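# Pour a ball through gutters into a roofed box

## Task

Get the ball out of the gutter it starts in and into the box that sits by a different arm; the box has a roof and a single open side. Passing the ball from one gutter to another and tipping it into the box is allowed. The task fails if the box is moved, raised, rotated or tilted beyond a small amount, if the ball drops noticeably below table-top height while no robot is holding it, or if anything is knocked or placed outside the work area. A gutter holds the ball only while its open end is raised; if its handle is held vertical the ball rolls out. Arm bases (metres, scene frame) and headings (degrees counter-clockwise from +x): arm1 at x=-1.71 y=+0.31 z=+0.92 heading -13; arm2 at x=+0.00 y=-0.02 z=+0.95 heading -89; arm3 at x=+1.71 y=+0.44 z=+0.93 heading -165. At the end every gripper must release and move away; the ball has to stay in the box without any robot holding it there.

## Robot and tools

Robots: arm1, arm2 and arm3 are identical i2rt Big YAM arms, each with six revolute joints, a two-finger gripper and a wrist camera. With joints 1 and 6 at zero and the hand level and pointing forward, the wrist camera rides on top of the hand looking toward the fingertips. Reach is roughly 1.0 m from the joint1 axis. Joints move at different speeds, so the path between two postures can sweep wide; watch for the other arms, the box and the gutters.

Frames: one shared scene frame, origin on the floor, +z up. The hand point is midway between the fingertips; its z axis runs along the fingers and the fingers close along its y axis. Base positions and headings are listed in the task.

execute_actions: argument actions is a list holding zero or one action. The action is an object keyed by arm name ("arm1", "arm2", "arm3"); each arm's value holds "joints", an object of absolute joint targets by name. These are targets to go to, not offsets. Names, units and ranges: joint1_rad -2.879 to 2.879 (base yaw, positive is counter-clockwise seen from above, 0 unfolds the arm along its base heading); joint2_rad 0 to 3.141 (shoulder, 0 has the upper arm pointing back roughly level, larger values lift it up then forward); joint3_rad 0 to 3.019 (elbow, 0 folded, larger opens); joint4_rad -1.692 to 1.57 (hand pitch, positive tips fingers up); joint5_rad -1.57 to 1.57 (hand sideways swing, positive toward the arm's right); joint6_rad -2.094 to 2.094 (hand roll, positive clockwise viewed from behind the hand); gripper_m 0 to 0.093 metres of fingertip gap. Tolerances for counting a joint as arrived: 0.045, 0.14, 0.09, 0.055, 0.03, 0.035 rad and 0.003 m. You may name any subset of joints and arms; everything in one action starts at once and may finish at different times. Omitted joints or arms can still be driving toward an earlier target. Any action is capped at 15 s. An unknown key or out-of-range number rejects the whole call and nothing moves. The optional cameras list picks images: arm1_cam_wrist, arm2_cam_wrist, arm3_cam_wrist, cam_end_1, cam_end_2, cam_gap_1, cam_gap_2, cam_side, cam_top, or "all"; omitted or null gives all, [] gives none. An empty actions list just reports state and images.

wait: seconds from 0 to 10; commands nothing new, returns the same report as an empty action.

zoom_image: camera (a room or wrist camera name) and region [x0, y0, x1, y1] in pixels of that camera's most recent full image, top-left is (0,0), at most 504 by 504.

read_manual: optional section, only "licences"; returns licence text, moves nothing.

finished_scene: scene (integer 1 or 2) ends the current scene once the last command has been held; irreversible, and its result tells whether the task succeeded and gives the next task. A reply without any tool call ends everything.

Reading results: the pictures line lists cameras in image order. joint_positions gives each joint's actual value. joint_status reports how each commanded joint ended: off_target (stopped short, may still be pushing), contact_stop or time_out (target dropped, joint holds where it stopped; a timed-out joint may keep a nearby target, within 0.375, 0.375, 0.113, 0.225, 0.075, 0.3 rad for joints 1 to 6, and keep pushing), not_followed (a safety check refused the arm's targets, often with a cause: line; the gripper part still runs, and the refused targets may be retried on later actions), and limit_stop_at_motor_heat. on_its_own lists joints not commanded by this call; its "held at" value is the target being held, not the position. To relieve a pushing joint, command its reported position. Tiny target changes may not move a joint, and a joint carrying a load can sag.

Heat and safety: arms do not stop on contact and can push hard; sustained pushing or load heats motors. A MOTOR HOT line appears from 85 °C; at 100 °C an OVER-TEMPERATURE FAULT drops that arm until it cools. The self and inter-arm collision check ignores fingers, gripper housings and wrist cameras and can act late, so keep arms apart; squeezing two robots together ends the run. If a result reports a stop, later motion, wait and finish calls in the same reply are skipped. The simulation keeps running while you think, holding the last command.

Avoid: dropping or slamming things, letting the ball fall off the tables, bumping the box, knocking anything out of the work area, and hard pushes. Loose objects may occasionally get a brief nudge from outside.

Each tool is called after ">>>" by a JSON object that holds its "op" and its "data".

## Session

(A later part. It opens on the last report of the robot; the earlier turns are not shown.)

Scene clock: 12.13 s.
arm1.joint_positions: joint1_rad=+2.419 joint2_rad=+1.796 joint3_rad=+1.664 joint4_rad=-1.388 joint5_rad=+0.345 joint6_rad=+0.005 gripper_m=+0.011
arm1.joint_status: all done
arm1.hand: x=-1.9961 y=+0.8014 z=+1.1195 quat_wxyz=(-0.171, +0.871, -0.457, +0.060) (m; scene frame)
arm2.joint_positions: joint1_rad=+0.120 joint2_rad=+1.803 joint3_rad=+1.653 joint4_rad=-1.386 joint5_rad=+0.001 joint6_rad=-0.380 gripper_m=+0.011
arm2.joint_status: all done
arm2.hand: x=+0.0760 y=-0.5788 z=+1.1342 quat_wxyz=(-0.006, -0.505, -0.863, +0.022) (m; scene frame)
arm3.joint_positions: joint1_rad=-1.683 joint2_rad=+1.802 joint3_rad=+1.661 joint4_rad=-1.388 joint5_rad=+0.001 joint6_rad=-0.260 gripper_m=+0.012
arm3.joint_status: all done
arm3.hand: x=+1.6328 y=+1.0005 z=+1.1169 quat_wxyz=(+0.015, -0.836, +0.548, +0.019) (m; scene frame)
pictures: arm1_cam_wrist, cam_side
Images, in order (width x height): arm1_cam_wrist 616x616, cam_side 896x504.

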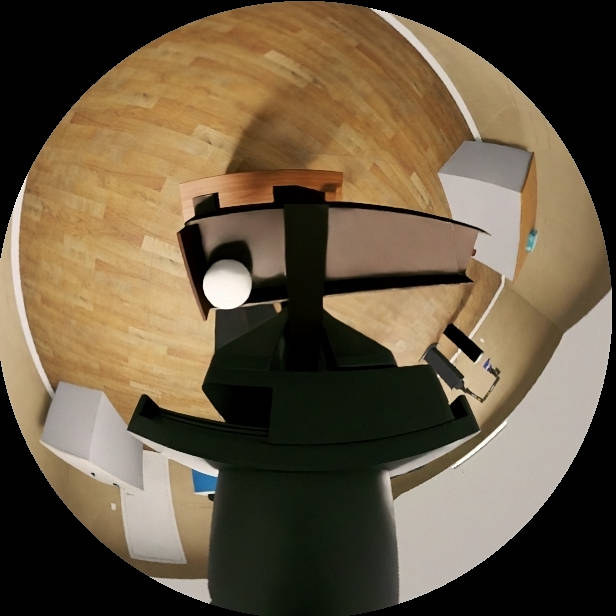

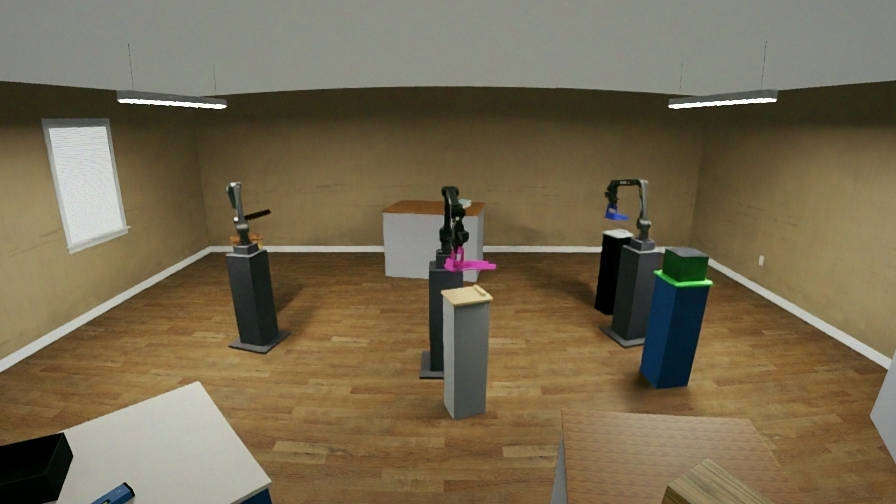

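>>> {"op": "execute_actions", "data": {"actions": [{"arm1":{"joints":{"joint4_rad":-1.05,"joint6_rad":-0.78}},"arm2":{"joints":{"joint1_rad":-1.78,"joint6_rad":1.57}},"arm3":{"joints":{"joint1_rad":0,"joint6_rad":-1.57}}}], "cameras": []}}

>>> {"op": "execute_actions", "data": {"actions": [{"arm1":{"joints":{"joint4_rad":-0.9,"joint5_rad":0,"joint6_rad":-1.57}},"arm2":{"joints":{"joint2_rad":2.05,"joint3_rad":1.62,"joint4_rad":-0.76}},"arm3":{"joints":{"joint2_rad":2.08,"joint3_rad":1.67,"joint4_rad":-0.78}}}], "cameras": ["arm1_cam_wrist"]}}

>>> {"op": "execute_actions", "data": {"actions": [{"arm1":{"joints":{"joint1_rad":0.3}}}], "cameras": ["arm1_cam_wrist","cam_side","cam_gap_1"]}}

Scene clock: 14.83 s.
arm1.joint_positions: joint1_rad=+2.419 joint2_rad=+1.796 joint3_rad=+1.664 joint4_rad=-1.075 joint5_rad=+0.345 joint6_rad=-0.773 gripper_m=+0.011
arm1.joint_status: all done
arm1.hand: x=-2.0379 y=+0.8598 z=+1.1345 quat_wxyz=(-0.250, +0.961, -0.116, +0.019) (m; scene frame)
arm2.joint_positions: joint1_rad=-1.788 joint2_rad=+1.820 joint3_rad=+1.653 joint4_rad=-1.386 joint5_rad=+0.001 joint6_rad=+1.553 gripper_m=+0.011
arm2.joint_status: all done
arm2.hand: x=-0.5477 y=+0.0928 z=+1.1284 quat_wxyz=(-0.013, -0.638, +0.770, +0.009) (m; scene frame)
arm3.joint_positions: joint1_rad=+0.008 joint2_rad=+1.819 joint3_rad=+1.661 joint4_rad=-1.388 joint5_rad=-0.003 joint6_rad=-1.560 gripper_m=+0.012
arm3.joint_status: all done
arm3.hand: x=+1.1734 y=+0.2924 z=+1.1084 quat_wxyz=(+0.012, -0.609, -0.793, +0.012) (m; scene frame)
pictures: none
No camera images: the call's "cameras" was empty. Leave "cameras" out to get every camera's image.

Scene clock: 16.57 s.
arm1.joint_positions: joint1_rad=+2.419 joint2_rad=+1.796 joint3_rad=+1.664 joint4_rad=-0.929 joint5_rad=+0.002 joint6_rad=-1.563 gripper_m=+0.011
arm1.joint_status: all done
arm1.hand: x=-2.1060 y=+0.8558 z=+1.1392 quat_wxyz=(-0.242, +0.923, +0.292, -0.069) (m; scene frame)
arm2.joint_positions: joint1_rad=-1.788 joint2_rad=+2.101 joint3_rad=+1.594 joint4_rad=-0.785 joint5_rad=+0.001 joint6_rad=+1.555 gripper_m=+0.011
arm2.joint_status: all done
arm2.hand: x=-0.6591 y=+0.1140 z=+0.9595 quat_wxyz=(-0.095, -0.630, +0.763, +0.110) (m; scene frame)
arm3.joint_positions: joint1_rad=+0.008 joint2_rad=+2.105 joint3_rad=+1.635 joint4_rad=-0.802 joint5_rad=-0.003 joint6_rad=-1.561 gripper_m=+0.012
arm3.joint_status: all done
arm3.hand: x=+1.0543 y=+0.2606 z=+0.9481 quat_wxyz=(+0.094, -0.601, -0.785, +0.121) (m; scene frame)
pictures: arm1_cam_wrist
Images, in order (width x height): arm1_cam_wrist 616x616.

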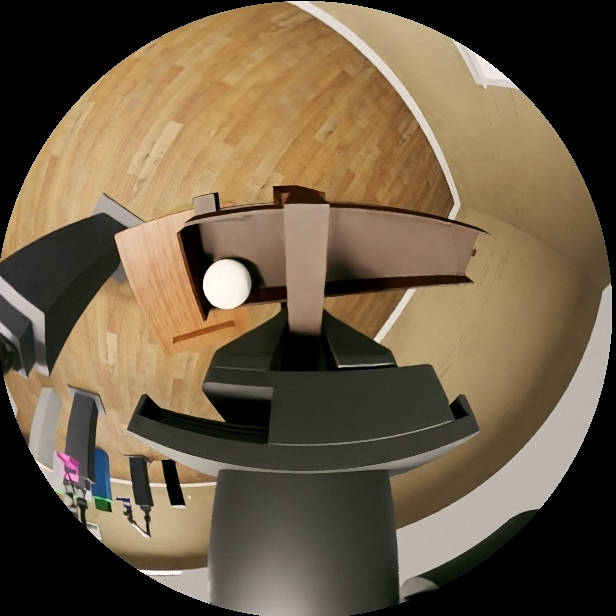

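Scene clock: 18.73 s.
arm1.joint_positions: joint1_rad=+0.289 joint2_rad=+1.818 joint3_rad=+1.664 joint4_rad=-0.911 joint5_rad=+0.003 joint6_rad=-1.567 gripper_m=+0.011
arm1.joint_status: all done
arm1.hand: x=-1.0420 y=+0.3473 z=+1.1375 quat_wxyz=(-0.189, +0.701, -0.665, +0.174) (m; scene frame)
arm2.joint_positions: joint1_rad=-1.788 joint2_rad=+2.101 joint3_rad=+1.594 joint4_rad=-0.785 joint5_rad=+0.001 joint6_rad=+1.555 gripper_m=+0.011
arm2.joint_status: not commanded
arm2.hand: x=-0.6591 y=+0.1140 z=+0.9595 quat_wxyz=(-0.095, -0.630, +0.763, +0.110) (m; scene frame)
arm3.joint_positions: joint1_rad=+0.008 joint2_rad=+2.105 joint3_rad=+1.635 joint4_rad=-0.802 joint5_rad=-0.003 joint6_rad=-1.561 gripper_m=+0.012
arm3.joint_status: not commanded
arm3.hand: x=+1.0543 y=+0.2606 z=+0.9481 quat_wxyz=(+0.094, -0.601, -0.785, +0.121) (m; scene frame)
pictures: arm1_cam_wrist, cam_gap_1, cam_side
Images, in order (width x height): arm1_cam_wrist 616x616, cam_gap_1 896x504, cam_side 896x504.

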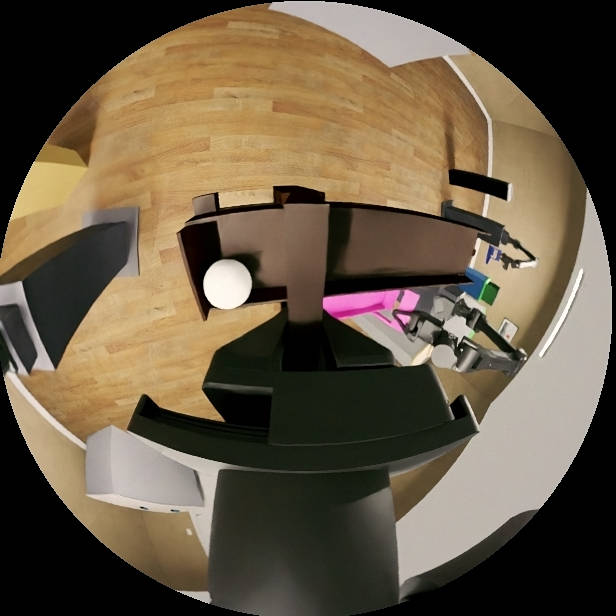

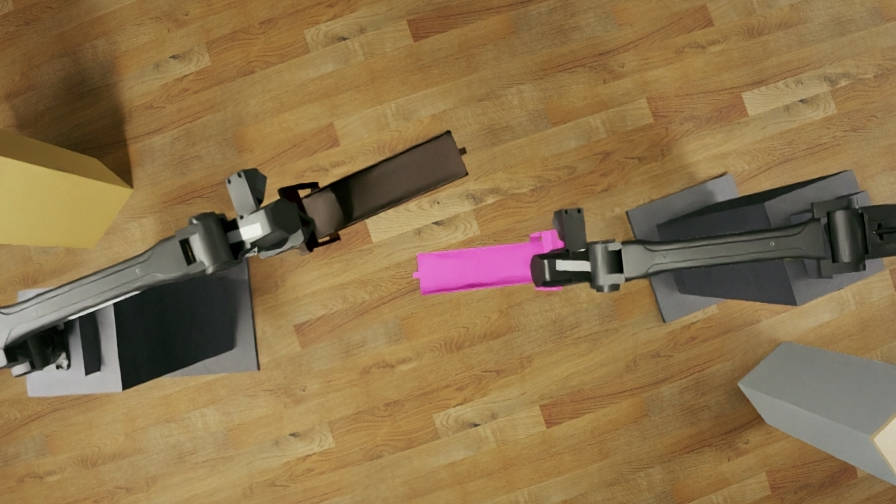

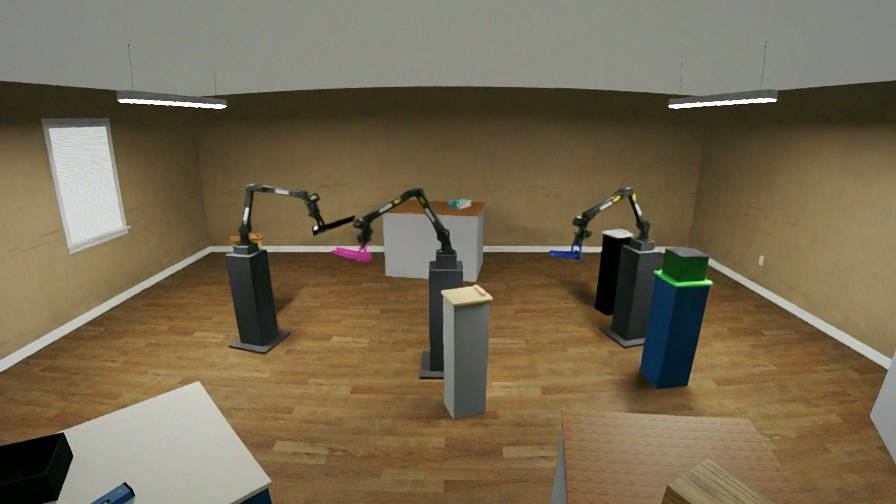

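>>> {"op": "execute_actions", "data": {"actions": [{"arm1":{"joints":{"joint1_rad":0.04,"joint2_rad":1.96,"joint3_rad":2.1,"joint4_rad":-1.3}},"arm2":{"joints":{"joint2_rad":2.02,"joint3_rad":1.75,"joint4_rad":-0.88}},"arm3":{"joints":{"joint2_rad":2.04,"joint3_rad":1.8,"joint4_rad":-0.9}}}], "cameras": ["arm1_cam_wrist","cam_side","cam_gap_1"]}}

>>> {"op": "zoom_image", "data": {"camera": "cam_side", "region": [260, 170, 420, 270]}}

Scene clock: 20.37 s.
arm1.joint_positions: joint1_rad=+0.041 joint2_rad=+1.969 joint3_rad=+2.038 joint4_rad=-1.291 joint5_rad=+0.001 joint6_rad=-1.568 gripper_m=+0.011
arm1.joint_status: all done
arm1.hand: x=-1.0345 y=+0.1766 z=+1.1772 quat_wxyz=(-0.118, +0.625, -0.760, +0.135) (m; scene frame)
arm2.joint_positions: joint1_rad=-1.788 joint2_rad=+2.063 joint3_rad=+1.686 joint4_rad=-0.871 joint5_rad=+0.001 joint6_rad=+1.556 gripper_m=+0.011
arm2.joint_status: all done
arm2.hand: x=-0.6781 y=+0.1186 z=+1.0167 quat_wxyz=(-0.108, -0.627, +0.761, +0.127) (m; scene frame)
arm3.joint_positions: joint1_rad=+0.008 joint2_rad=+2.056 joint3_rad=+1.752 joint4_rad=-0.895 joint5_rad=-0.003 joint6_rad=-1.561 gripper_m=+0.012
arm3.joint_status: all done
arm3.hand: x=+1.0297 y=+0.2531 z=+1.0251 quat_wxyz=(+0.116, -0.597, -0.780, +0.150) (m; scene frame)
pictures: arm1_cam_wrist, cam_gap_1, cam_side
Images, in order (width x height): arm1_cam_wrist 616x616, cam_gap_1 896x504, cam_side 896x504.

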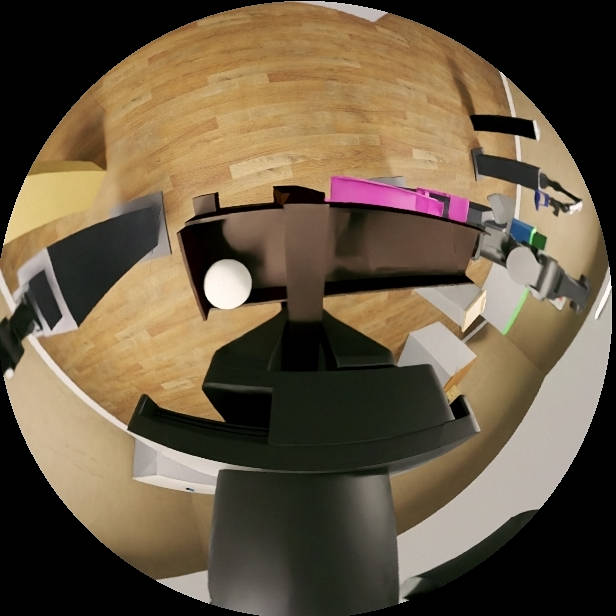

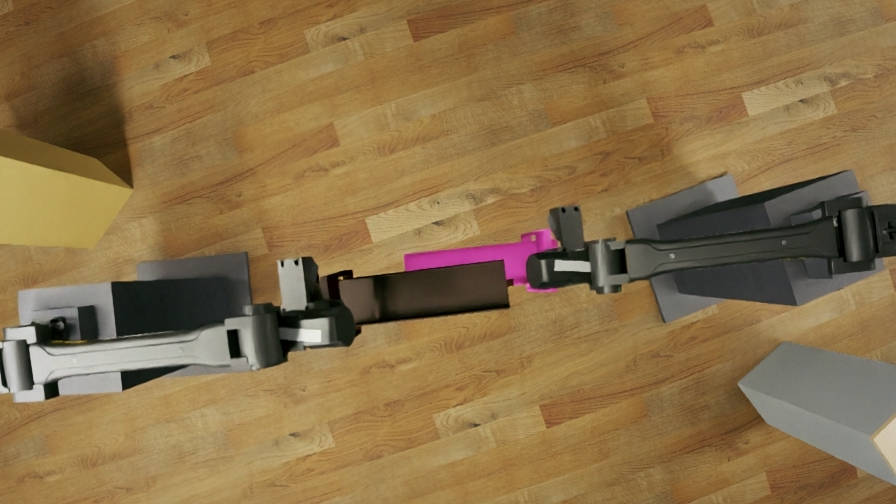

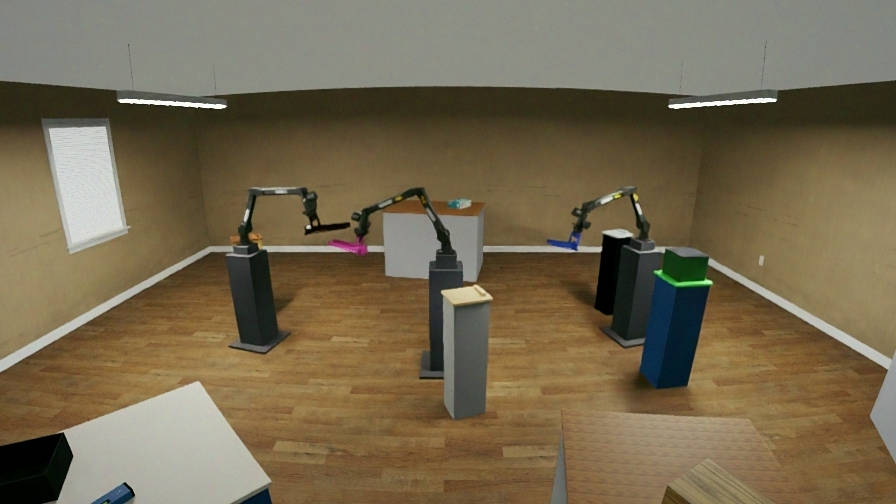

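Region (260, 170, 420, 270) of cam_side's 896x504 image, scaled by 3.150, with more detail than that image has; it fills the top 315 rows of this view, and the rest is white.

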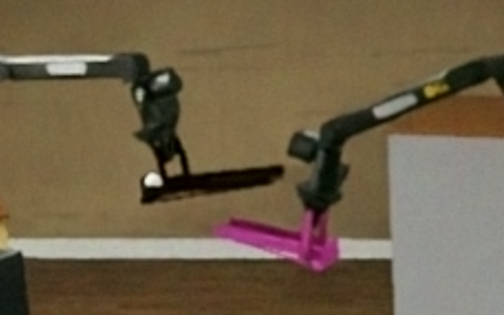

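>>> {"op": "execute_actions", "data": {"actions": [{"arm1":{"joints":{"joint1_rad":0.085,"joint2_rad":2.06,"joint3_rad":2.22,"joint4_rad":-1.42}}}], "cameras": ["cam_side","cam_gap_1"]}}

>>> {"op": "zoom_image", "data": {"camera": "cam_side", "region": [260, 170, 420, 270]}}

Scene clock: 21.37 s.
arm1.joint_positions: joint1_rad=+0.082 joint2_rad=+2.060 joint3_rad=+2.150 joint4_rad=-1.410 joint5_rad=+0.001 joint6_rad=-1.568 gripper_m=+0.011
arm1.joint_status: all done
arm1.hand: x=-1.0245 y=+0.2042 z=+1.1580 quat_wxyz=(-0.089, +0.646, -0.752, +0.096) (m; scene frame)
arm2.joint_positions: joint1_rad=-1.788 joint2_rad=+2.063 joint3_rad=+1.686 joint4_rad=-0.871 joint5_rad=+0.001 joint6_rad=+1.556 gripper_m=+0.011
arm2.joint_status: not commanded
arm2.hand: x=-0.6781 y=+0.1186 z=+1.0167 quat_wxyz=(-0.108, -0.627, +0.761, +0.127) (m; scene frame)
arm3.joint_positions: joint1_rad=+0.008 joint2_rad=+2.056 joint3_rad=+1.752 joint4_rad=-0.895 joint5_rad=-0.003 joint6_rad=-1.561 gripper_m=+0.012
arm3.joint_status: not commanded
arm3.hand: x=+1.0297 y=+0.2531 z=+1.0251 quat_wxyz=(+0.116, -0.597, -0.780, +0.150) (m; scene frame)
pictures: cam_gap_1, cam_side
Images, in order (width x height): cam_gap_1 896x504, cam_side 896x504.

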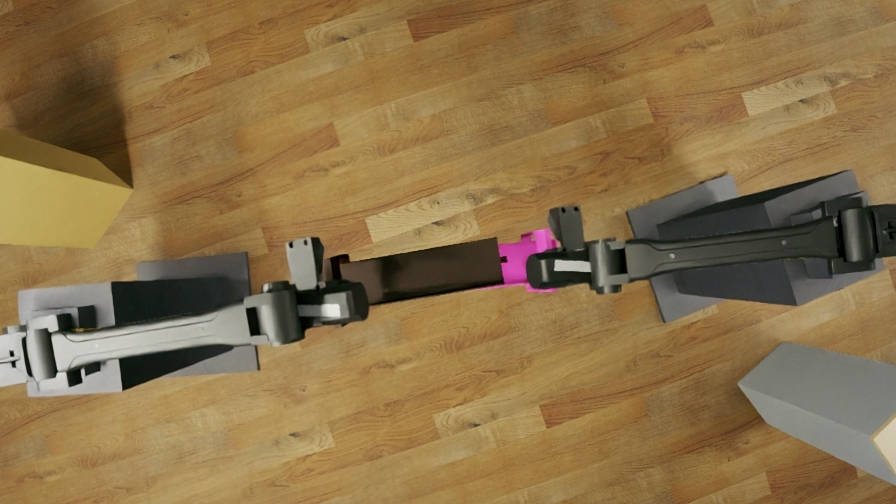

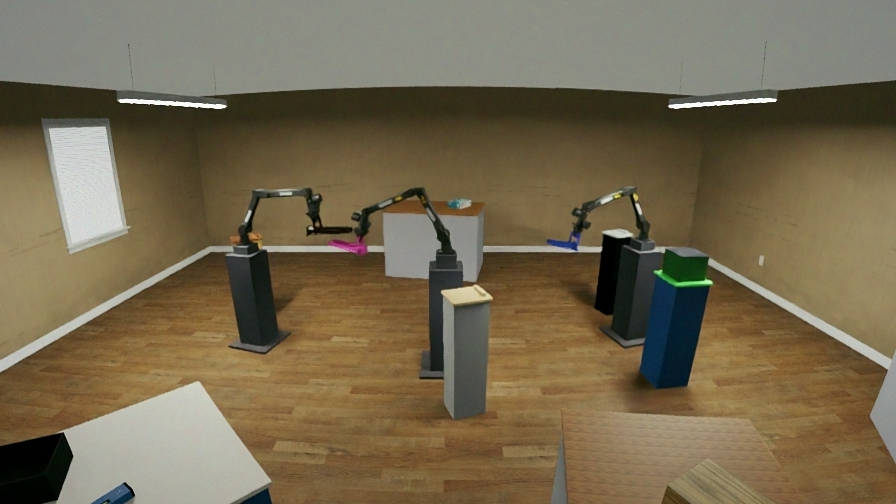

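Region (260, 170, 420, 270) of cam_side's 896x504 image, scaled by 3.150, with more detail than that image has; it fills the top 315 rows of this view, and the rest is white.

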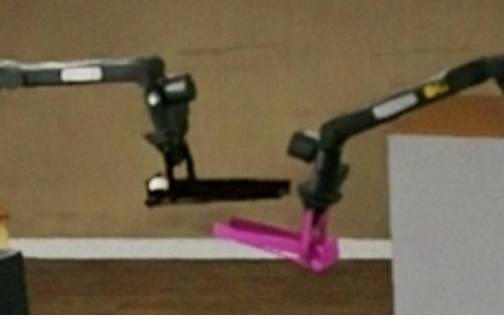

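>>> {"op": "execute_actions", "data": {"actions": [{"arm1":{"joints":{"joint4_rad":-1.62}}}], "cameras": []}}

>>> {"op": "wait", "data": {"seconds": 1.5}}

Scene clock: 22.30 s.
arm1.joint_positions: joint1_rad=+0.082 joint2_rad=+2.060 joint3_rad=+2.151 joint4_rad=-1.608 joint5_rad=+0.001 joint6_rad=-1.568 gripper_m=+0.011
arm1.joint_status: all done
arm1.hand: x=-1.0718 y=+0.2114 z=+1.1504 quat_wxyz=(-0.025, +0.651, -0.758, +0.022) (m; scene frame)
arm2.joint_positions: joint1_rad=-1.788 joint2_rad=+2.063 joint3_rad=+1.686 joint4_rad=-0.871 joint5_rad=+0.001 joint6_rad=+1.556 gripper_m=+0.011
arm2.joint_status: not commanded
arm2.hand: x=-0.6781 y=+0.1186 z=+1.0167 quat_wxyz=(-0.108, -0.627, +0.761, +0.127) (m; scene frame)
arm3.joint_positions: joint1_rad=+0.008 joint2_rad=+2.056 joint3_rad=+1.752 joint4_rad=-0.895 joint5_rad=-0.003 joint6_rad=-1.561 gripper_m=+0.012
arm3.joint_status: not commanded
arm3.hand: x=+1.0297 y=+0.2531 z=+1.0251 quat_wxyz=(+0.116, -0.597, -0.780, +0.150) (m; scene frame)
pictures: none
No camera images: the call's "cameras" was empty. Leave "cameras" out to get every camera's image.

Scene clock: 23.80 s.
arm1.joint_positions: joint1_rad=+0.082 joint2_rad=+2.060 joint3_rad=+2.153 joint4_rad=-1.610 joint5_rad=+0.001 joint6_rad=-1.568 gripper_m=+0.011
arm1.joint_status: all done
arm1.hand: x=-1.0718 y=+0.2113 z=+1.1512 quat_wxyz=(-0.025, +0.651, -0.758, +0.022) (m; scene frame)
arm2.joint_positions: joint1_rad=-1.788 joint2_rad=+2.063 joint3_rad=+1.686 joint4_rad=-0.876 joint5_rad=-0.001 joint6_rad=+1.557 gripper_m=+0.011
arm2.joint_status: not commanded
arm2.hand: x=-0.6770 y=+0.1181 z=+1.0163 quat_wxyz=(-0.107, -0.627, +0.761, +0.124) (m; scene frame)
arm3.joint_positions: joint1_rad=+0.008 joint2_rad=+2.056 joint3_rad=+1.752 joint4_rad=-0.895 joint5_rad=-0.003 joint6_rad=-1.561 gripper_m=+0.012
arm3.joint_status: not commanded
arm3.hand: x=+1.0297 y=+0.2531 z=+1.0251 quat_wxyz=(+0.116, -0.597, -0.780, +0.150) (m; scene frame)
wait: 1.50 s; at rest by 0.27 s
pictures: arm1_cam_wrist, arm2_cam_wrist, arm3_cam_wrist, cam_end_1, cam_end_2, cam_gap_1, cam_gap_2, cam_side, cam_top
Images, in order (width x height): arm1_cam_wrist 616x616, arm2_cam_wrist 616x616, arm3_cam_wrist 616x616, cam_end_1 896x504, cam_end_2 896x504, cam_gap_1 896x504, cam_gap_2 896x504, cam_side 896x504, cam_top 896x504.

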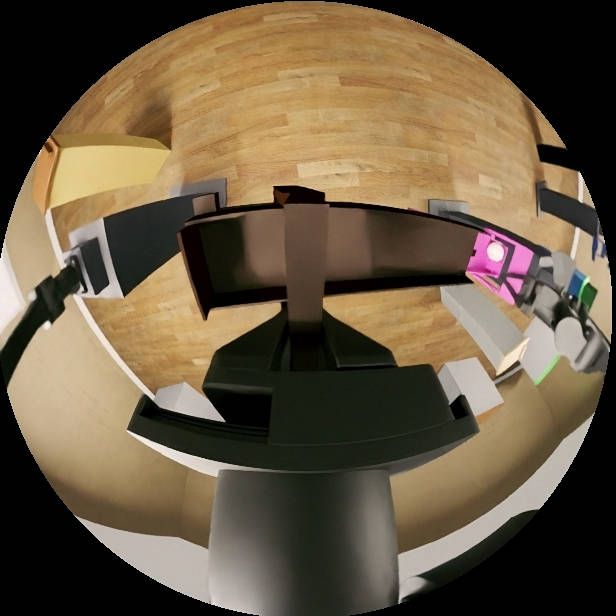

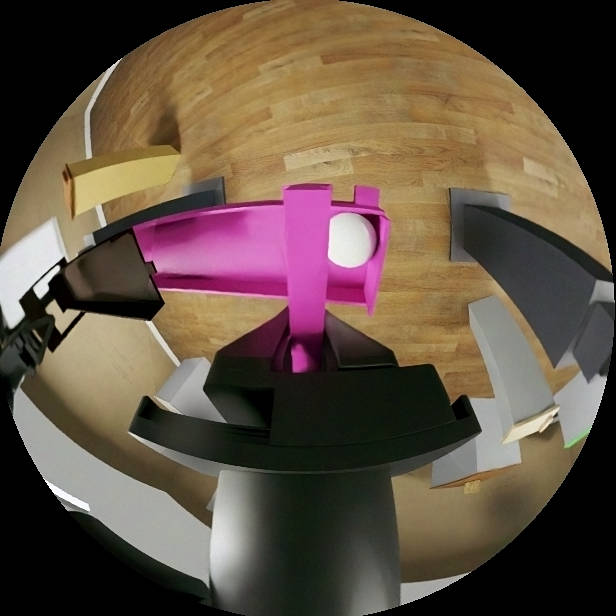

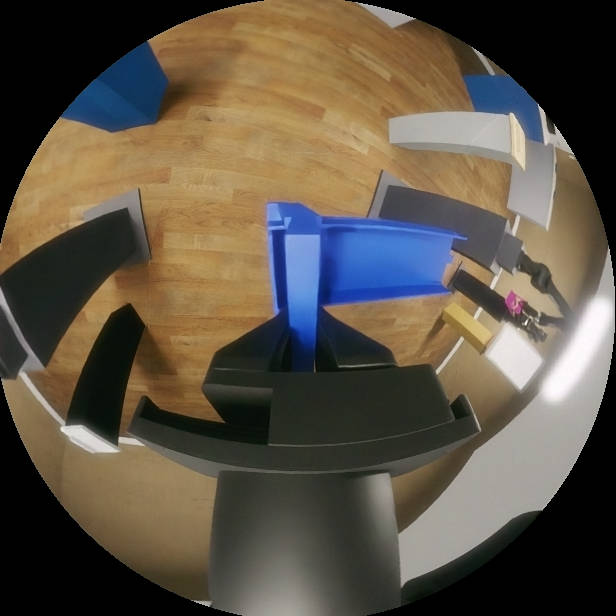

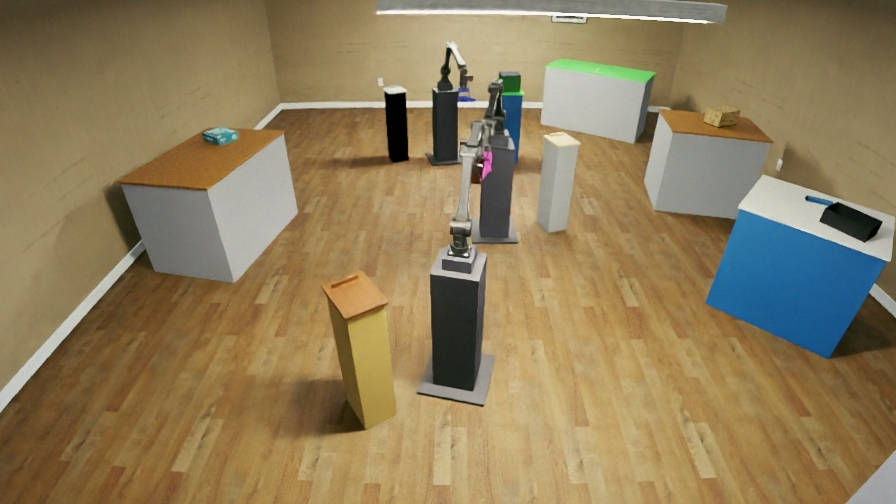

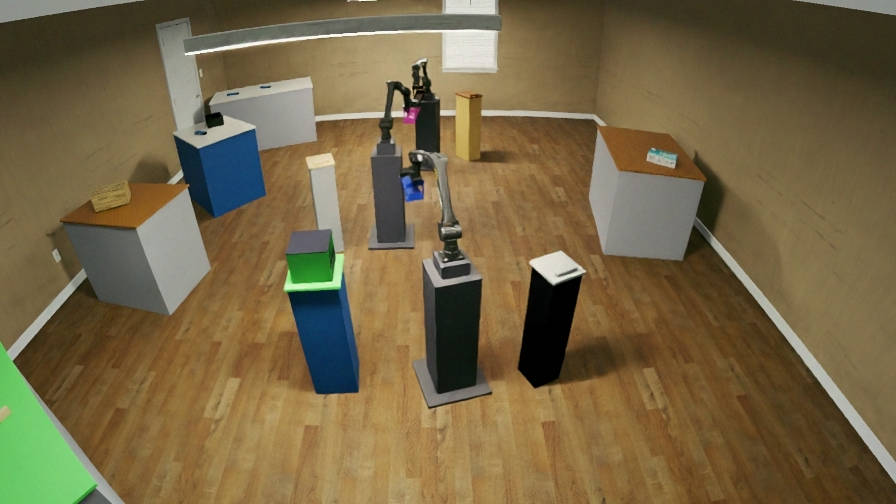

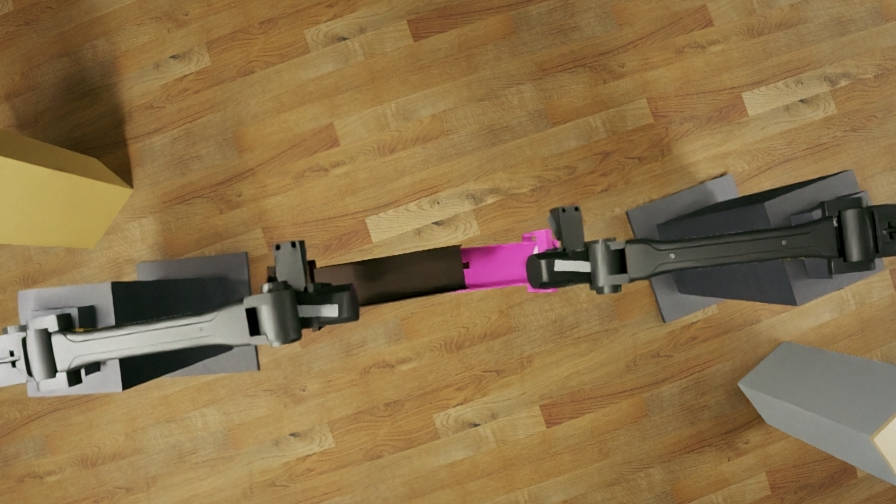

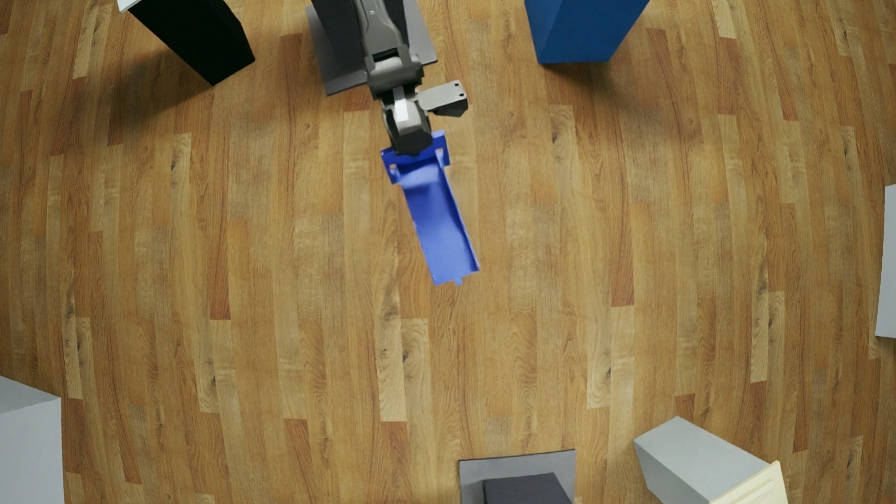

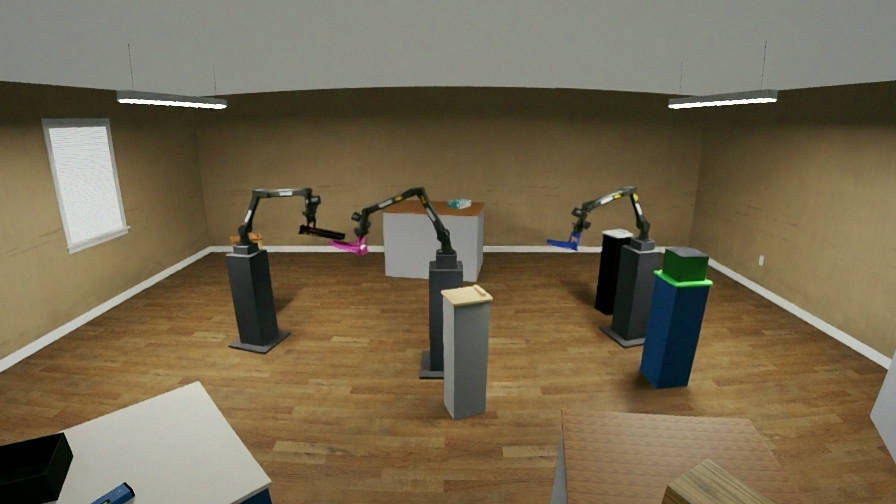

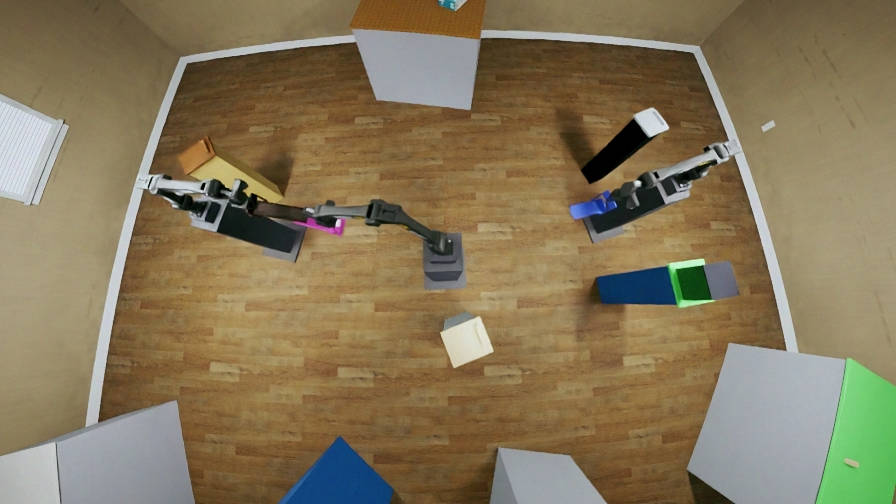

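>>> {"op": "execute_actions", "data": {"actions": [{"arm1":{"joints":{"joint1_rad":2.41,"joint2_rad":1.8,"joint3_rad":1.7,"joint4_rad":-1.4,"joint5_rad":0.25,"joint6_rad":0}},"arm2":{"joints":{"joint1_rad":-1.4}}}], "cameras": []}}

>>> {"op": "execute_actions", "data": {"actions": [{"arm1":{"joints":{"joint2_rad":1.91,"joint3_rad":1.47,"joint4_rad":-1.1}},"arm2":{"joints":{"joint1_rad":1.55,"joint2_rad":1.8,"joint3_rad":1.7,"joint4_rad":-0.88}}}], "cameras": []}}

>>> {"op": "execute_actions", "data": {"actions": [{"arm1":{"joints":{"gripper_m":0.09}},"arm2":{"joints":{"joint1_rad":1.8,"joint2_rad":2.06,"joint3_rad":2.25,"joint4_rad":-1.4}}}], "cameras": ["cam_side","cam_gap_2","cam_end_1"]}}

>>> {"op": "zoom_image", "data": {"camera": "cam_side", "region": [470, 170, 630, 270]}}

Scene clock: 26.30 s.
arm1.joint_positions: joint1_rad=+2.418 joint2_rad=+1.819 joint3_rad=+1.697 joint4_rad=-1.402 joint5_rad=+0.245 joint6_rad=-0.009 gripper_m=+0.011
arm1.joint_status: all done
arm1.hand: x=-2.0138 y=+0.7983 z=+1.1143 quat_wxyz=(-0.126, +0.882, -0.453, +0.040) (m; scene frame)
arm2.joint_positions: joint1_rad=-1.407 joint2_rad=+2.063 joint3_rad=+1.686 joint4_rad=-0.877 joint5_rad=+0.000 joint6_rad=+1.559 gripper_m=+0.011
arm2.joint_status: all done
arm2.hand: x=-0.6808 y=-0.1439 z=+1.0184 quat_wxyz=(-0.128, -0.759, +0.629, +0.105) (m; scene frame)
arm3.joint_positions: joint1_rad=+0.008 joint2_rad=+2.056 joint3_rad=+1.752 joint4_rad=-0.895 joint5_rad=-0.003 joint6_rad=-1.561 gripper_m=+0.012
arm3.joint_status: not commanded
arm3.hand: x=+1.0297 y=+0.2531 z=+1.0251 quat_wxyz=(+0.116, -0.597, -0.780, +0.150) (m; scene frame)
pictures: none
No camera images: the call's "cameras" was empty. Leave "cameras" out to get every camera's image.

Scene clock: 29.03 s.
arm1.joint_positions: joint1_rad=+2.417 joint2_rad=+1.916 joint3_rad=+1.464 joint4_rad=-1.115 joint5_rad=+0.248 joint6_rad=-0.001 gripper_m=+0.011
arm1.joint_status: all done
arm1.hand: x=-2.0039 y=+0.7897 z=+0.9767 quat_wxyz=(-0.117, +0.881, -0.455, +0.059) (m; scene frame)
arm2.joint_positions: joint1_rad=+1.555 joint2_rad=+1.835 joint3_rad=+1.676 joint4_rad=-0.877 joint5_rad=-0.002 joint6_rad=+1.560 gripper_m=+0.011
arm2.joint_status: all done
arm2.hand: x=+0.6919 y=-0.0244 z=+1.1459 quat_wxyz=(-0.185, -0.680, -0.687, -0.179) (m; scene frame)
arm3.joint_positions: joint1_rad=+0.008 joint2_rad=+2.056 joint3_rad=+1.752 joint4_rad=-0.895 joint5_rad=-0.003 joint6_rad=-1.561 gripper_m=+0.012
arm3.joint_status: not commanded
arm3.hand: x=+1.0297 y=+0.2531 z=+1.0251 quat_wxyz=(+0.116, -0.597, -0.780, +0.150) (m; scene frame)
pictures: none
No camera images: the call's "cameras" was empty. Leave "cameras" out to get every camera's image.

Scene clock: 30.63 s.
arm1.joint_positions: joint1_rad=+2.417 joint2_rad=+1.915 joint3_rad=+1.464 joint4_rad=-1.114 joint5_rad=+0.248 joint6_rad=-0.001 gripper_m=+0.090
arm1.joint_status: all done
arm1.hand: x=-2.0040 y=+0.7899 z=+0.9777 quat_wxyz=(-0.118, +0.881, -0.455, +0.058) (m; scene frame)
arm2.joint_positions: joint1_rad=+1.794 joint2_rad=+2.101 joint3_rad=+2.185 joint4_rad=-1.390 joint5_rad=+0.000 joint6_rad=+1.569 gripper_m=+0.011
arm2.joint_status: all done
arm2.hand: x=+0.7003 y=+0.1446 z=+1.1556 quat_wxyz=(-0.078, -0.613, -0.780, -0.096) (m; scene frame)
arm3.joint_positions: joint1_rad=-0.004 joint2_rad=+2.056 joint3_rad=+1.752 joint4_rad=-0.895 joint5_rad=+0.004 joint6_rad=-1.561 gripper_m=+0.012
arm3.joint_status: not commanded
arm3.hand: x=+1.0272 y=+0.2623 z=+1.0252 quat_wxyz=(+0.119, -0.602, -0.776, +0.147) (m; scene frame)
pictures: cam_end_1, cam_gap_2, cam_side
Images, in order (width x height): cam_end_1 896x504, cam_gap_2 896x504, cam_side 896x504.

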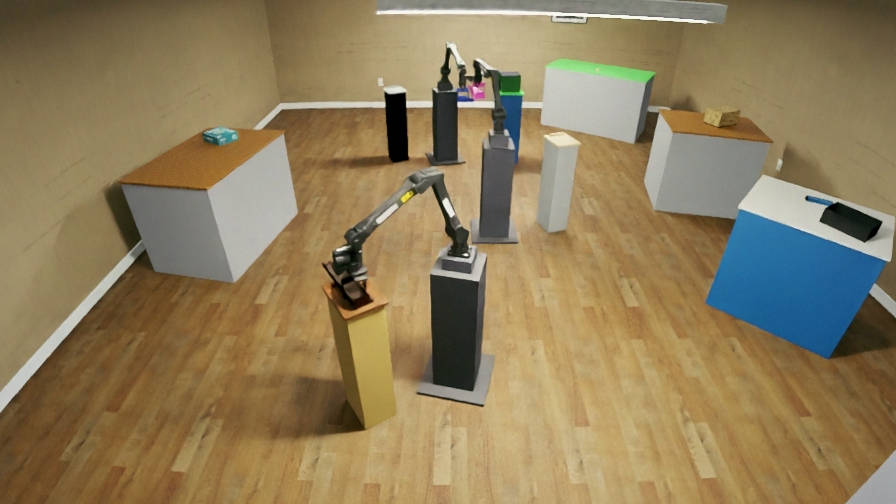

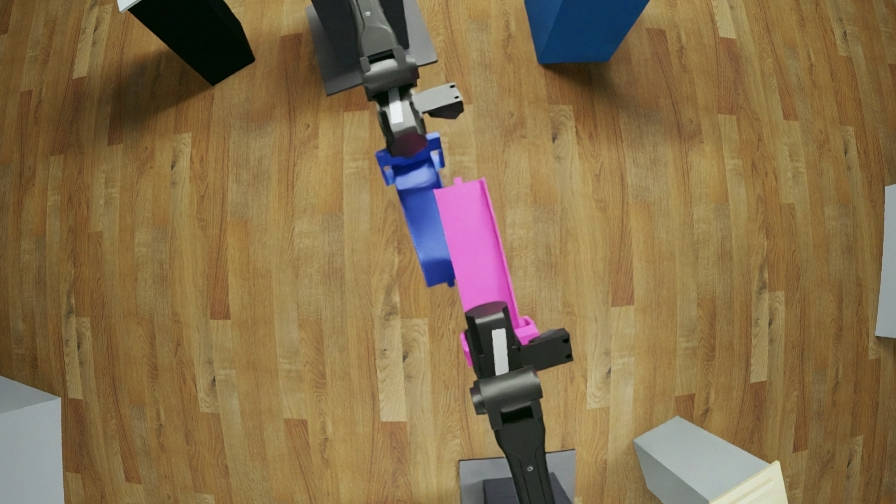

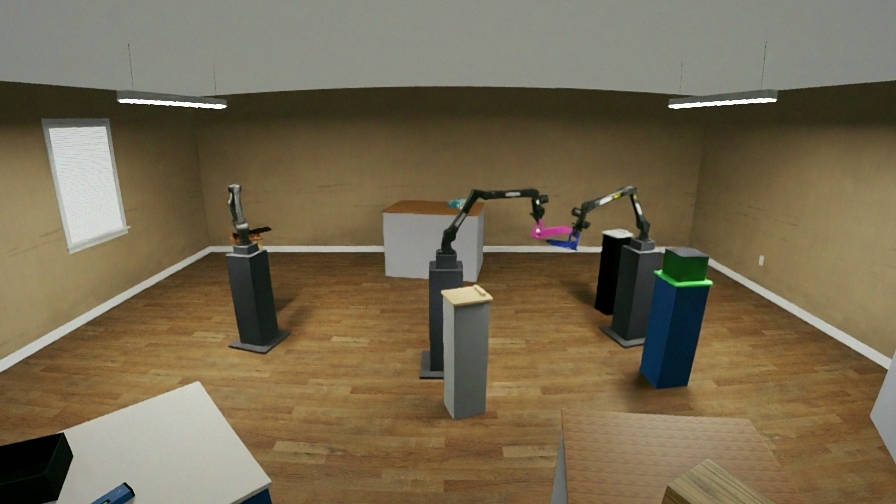

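Region (470, 170, 630, 270) of cam_side's 896x504 image, scaled by 3.150, with more detail than that image has; it fills the top 315 rows of this view, and the rest is white.

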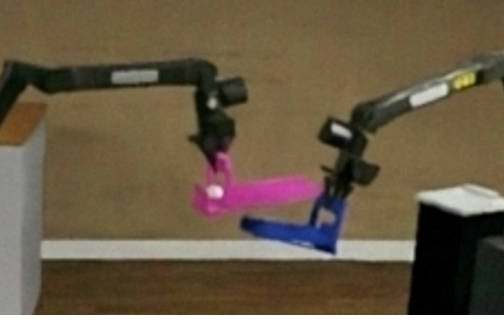

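Shift ~0.06 left; lower arm3's tip a bit.

>>> {"op": "execute_actions", "data": {"actions": [{"arm1":{"joints":{"joint2_rad":1.5,"joint3_rad":1.6}},"arm2":{"joints":{"joint1_rad":1.865}},"arm3":{"joints":{"joint4_rad":-0.97}}}], "cameras": ["cam_gap_2"]}}

Scene clock: 32.27 s.
arm1.joint_positions: joint1_rad=+2.417 joint2_rad=+1.499 joint3_rad=+1.593 joint4_rad=-1.113 joint5_rad=+0.249 joint6_rad=-0.001 gripper_m=+0.090
arm1.joint_status: all done
arm1.hand: x=-2.0138 y=+0.7961 z=+1.2644 quat_wxyz=(-0.237, +0.833, -0.466, -0.181) (m; scene frame)
arm2.joint_positions: joint1_rad=+1.873 joint2_rad=+2.101 joint3_rad=+2.185 joint4_rad=-1.390 joint5_rad=-0.002 joint6_rad=+1.569 gripper_m=+0.011
arm2.joint_status: all done
arm2.hand: x=+0.6849 y=+0.1994 z=+1.1553 quat_wxyz=(-0.073, -0.582, -0.804, -0.100) (m; scene frame)
arm3.joint_positions: joint1_rad=-0.004 joint2_rad=+2.056 joint3_rad=+1.752 joint4_rad=-0.963 joint5_rad=+0.004 joint6_rad=-1.561 gripper_m=+0.012
arm3.joint_status: all done
arm3.hand: x=+1.0425 y=+0.2664 z=+1.0195 quat_wxyz=(+0.099, -0.606, -0.780, +0.120) (m; scene frame)
pictures: cam_gap_2
Images, in order (width x height): cam_gap_2 896x504.

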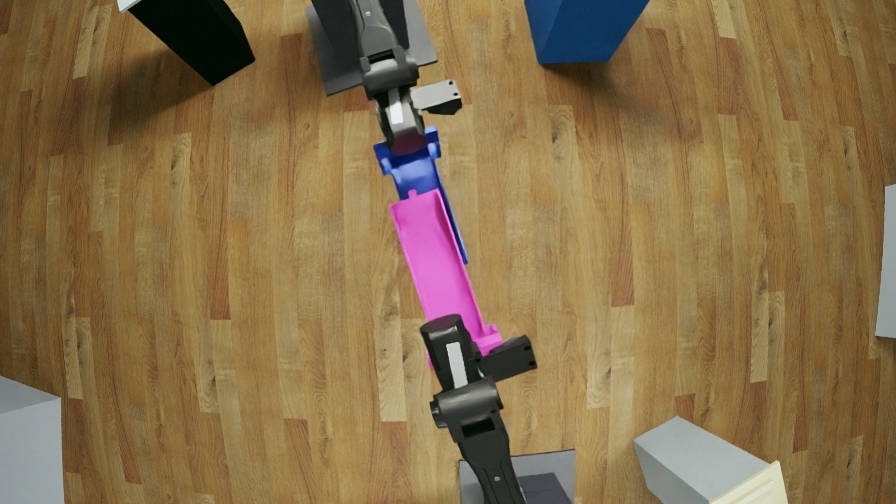

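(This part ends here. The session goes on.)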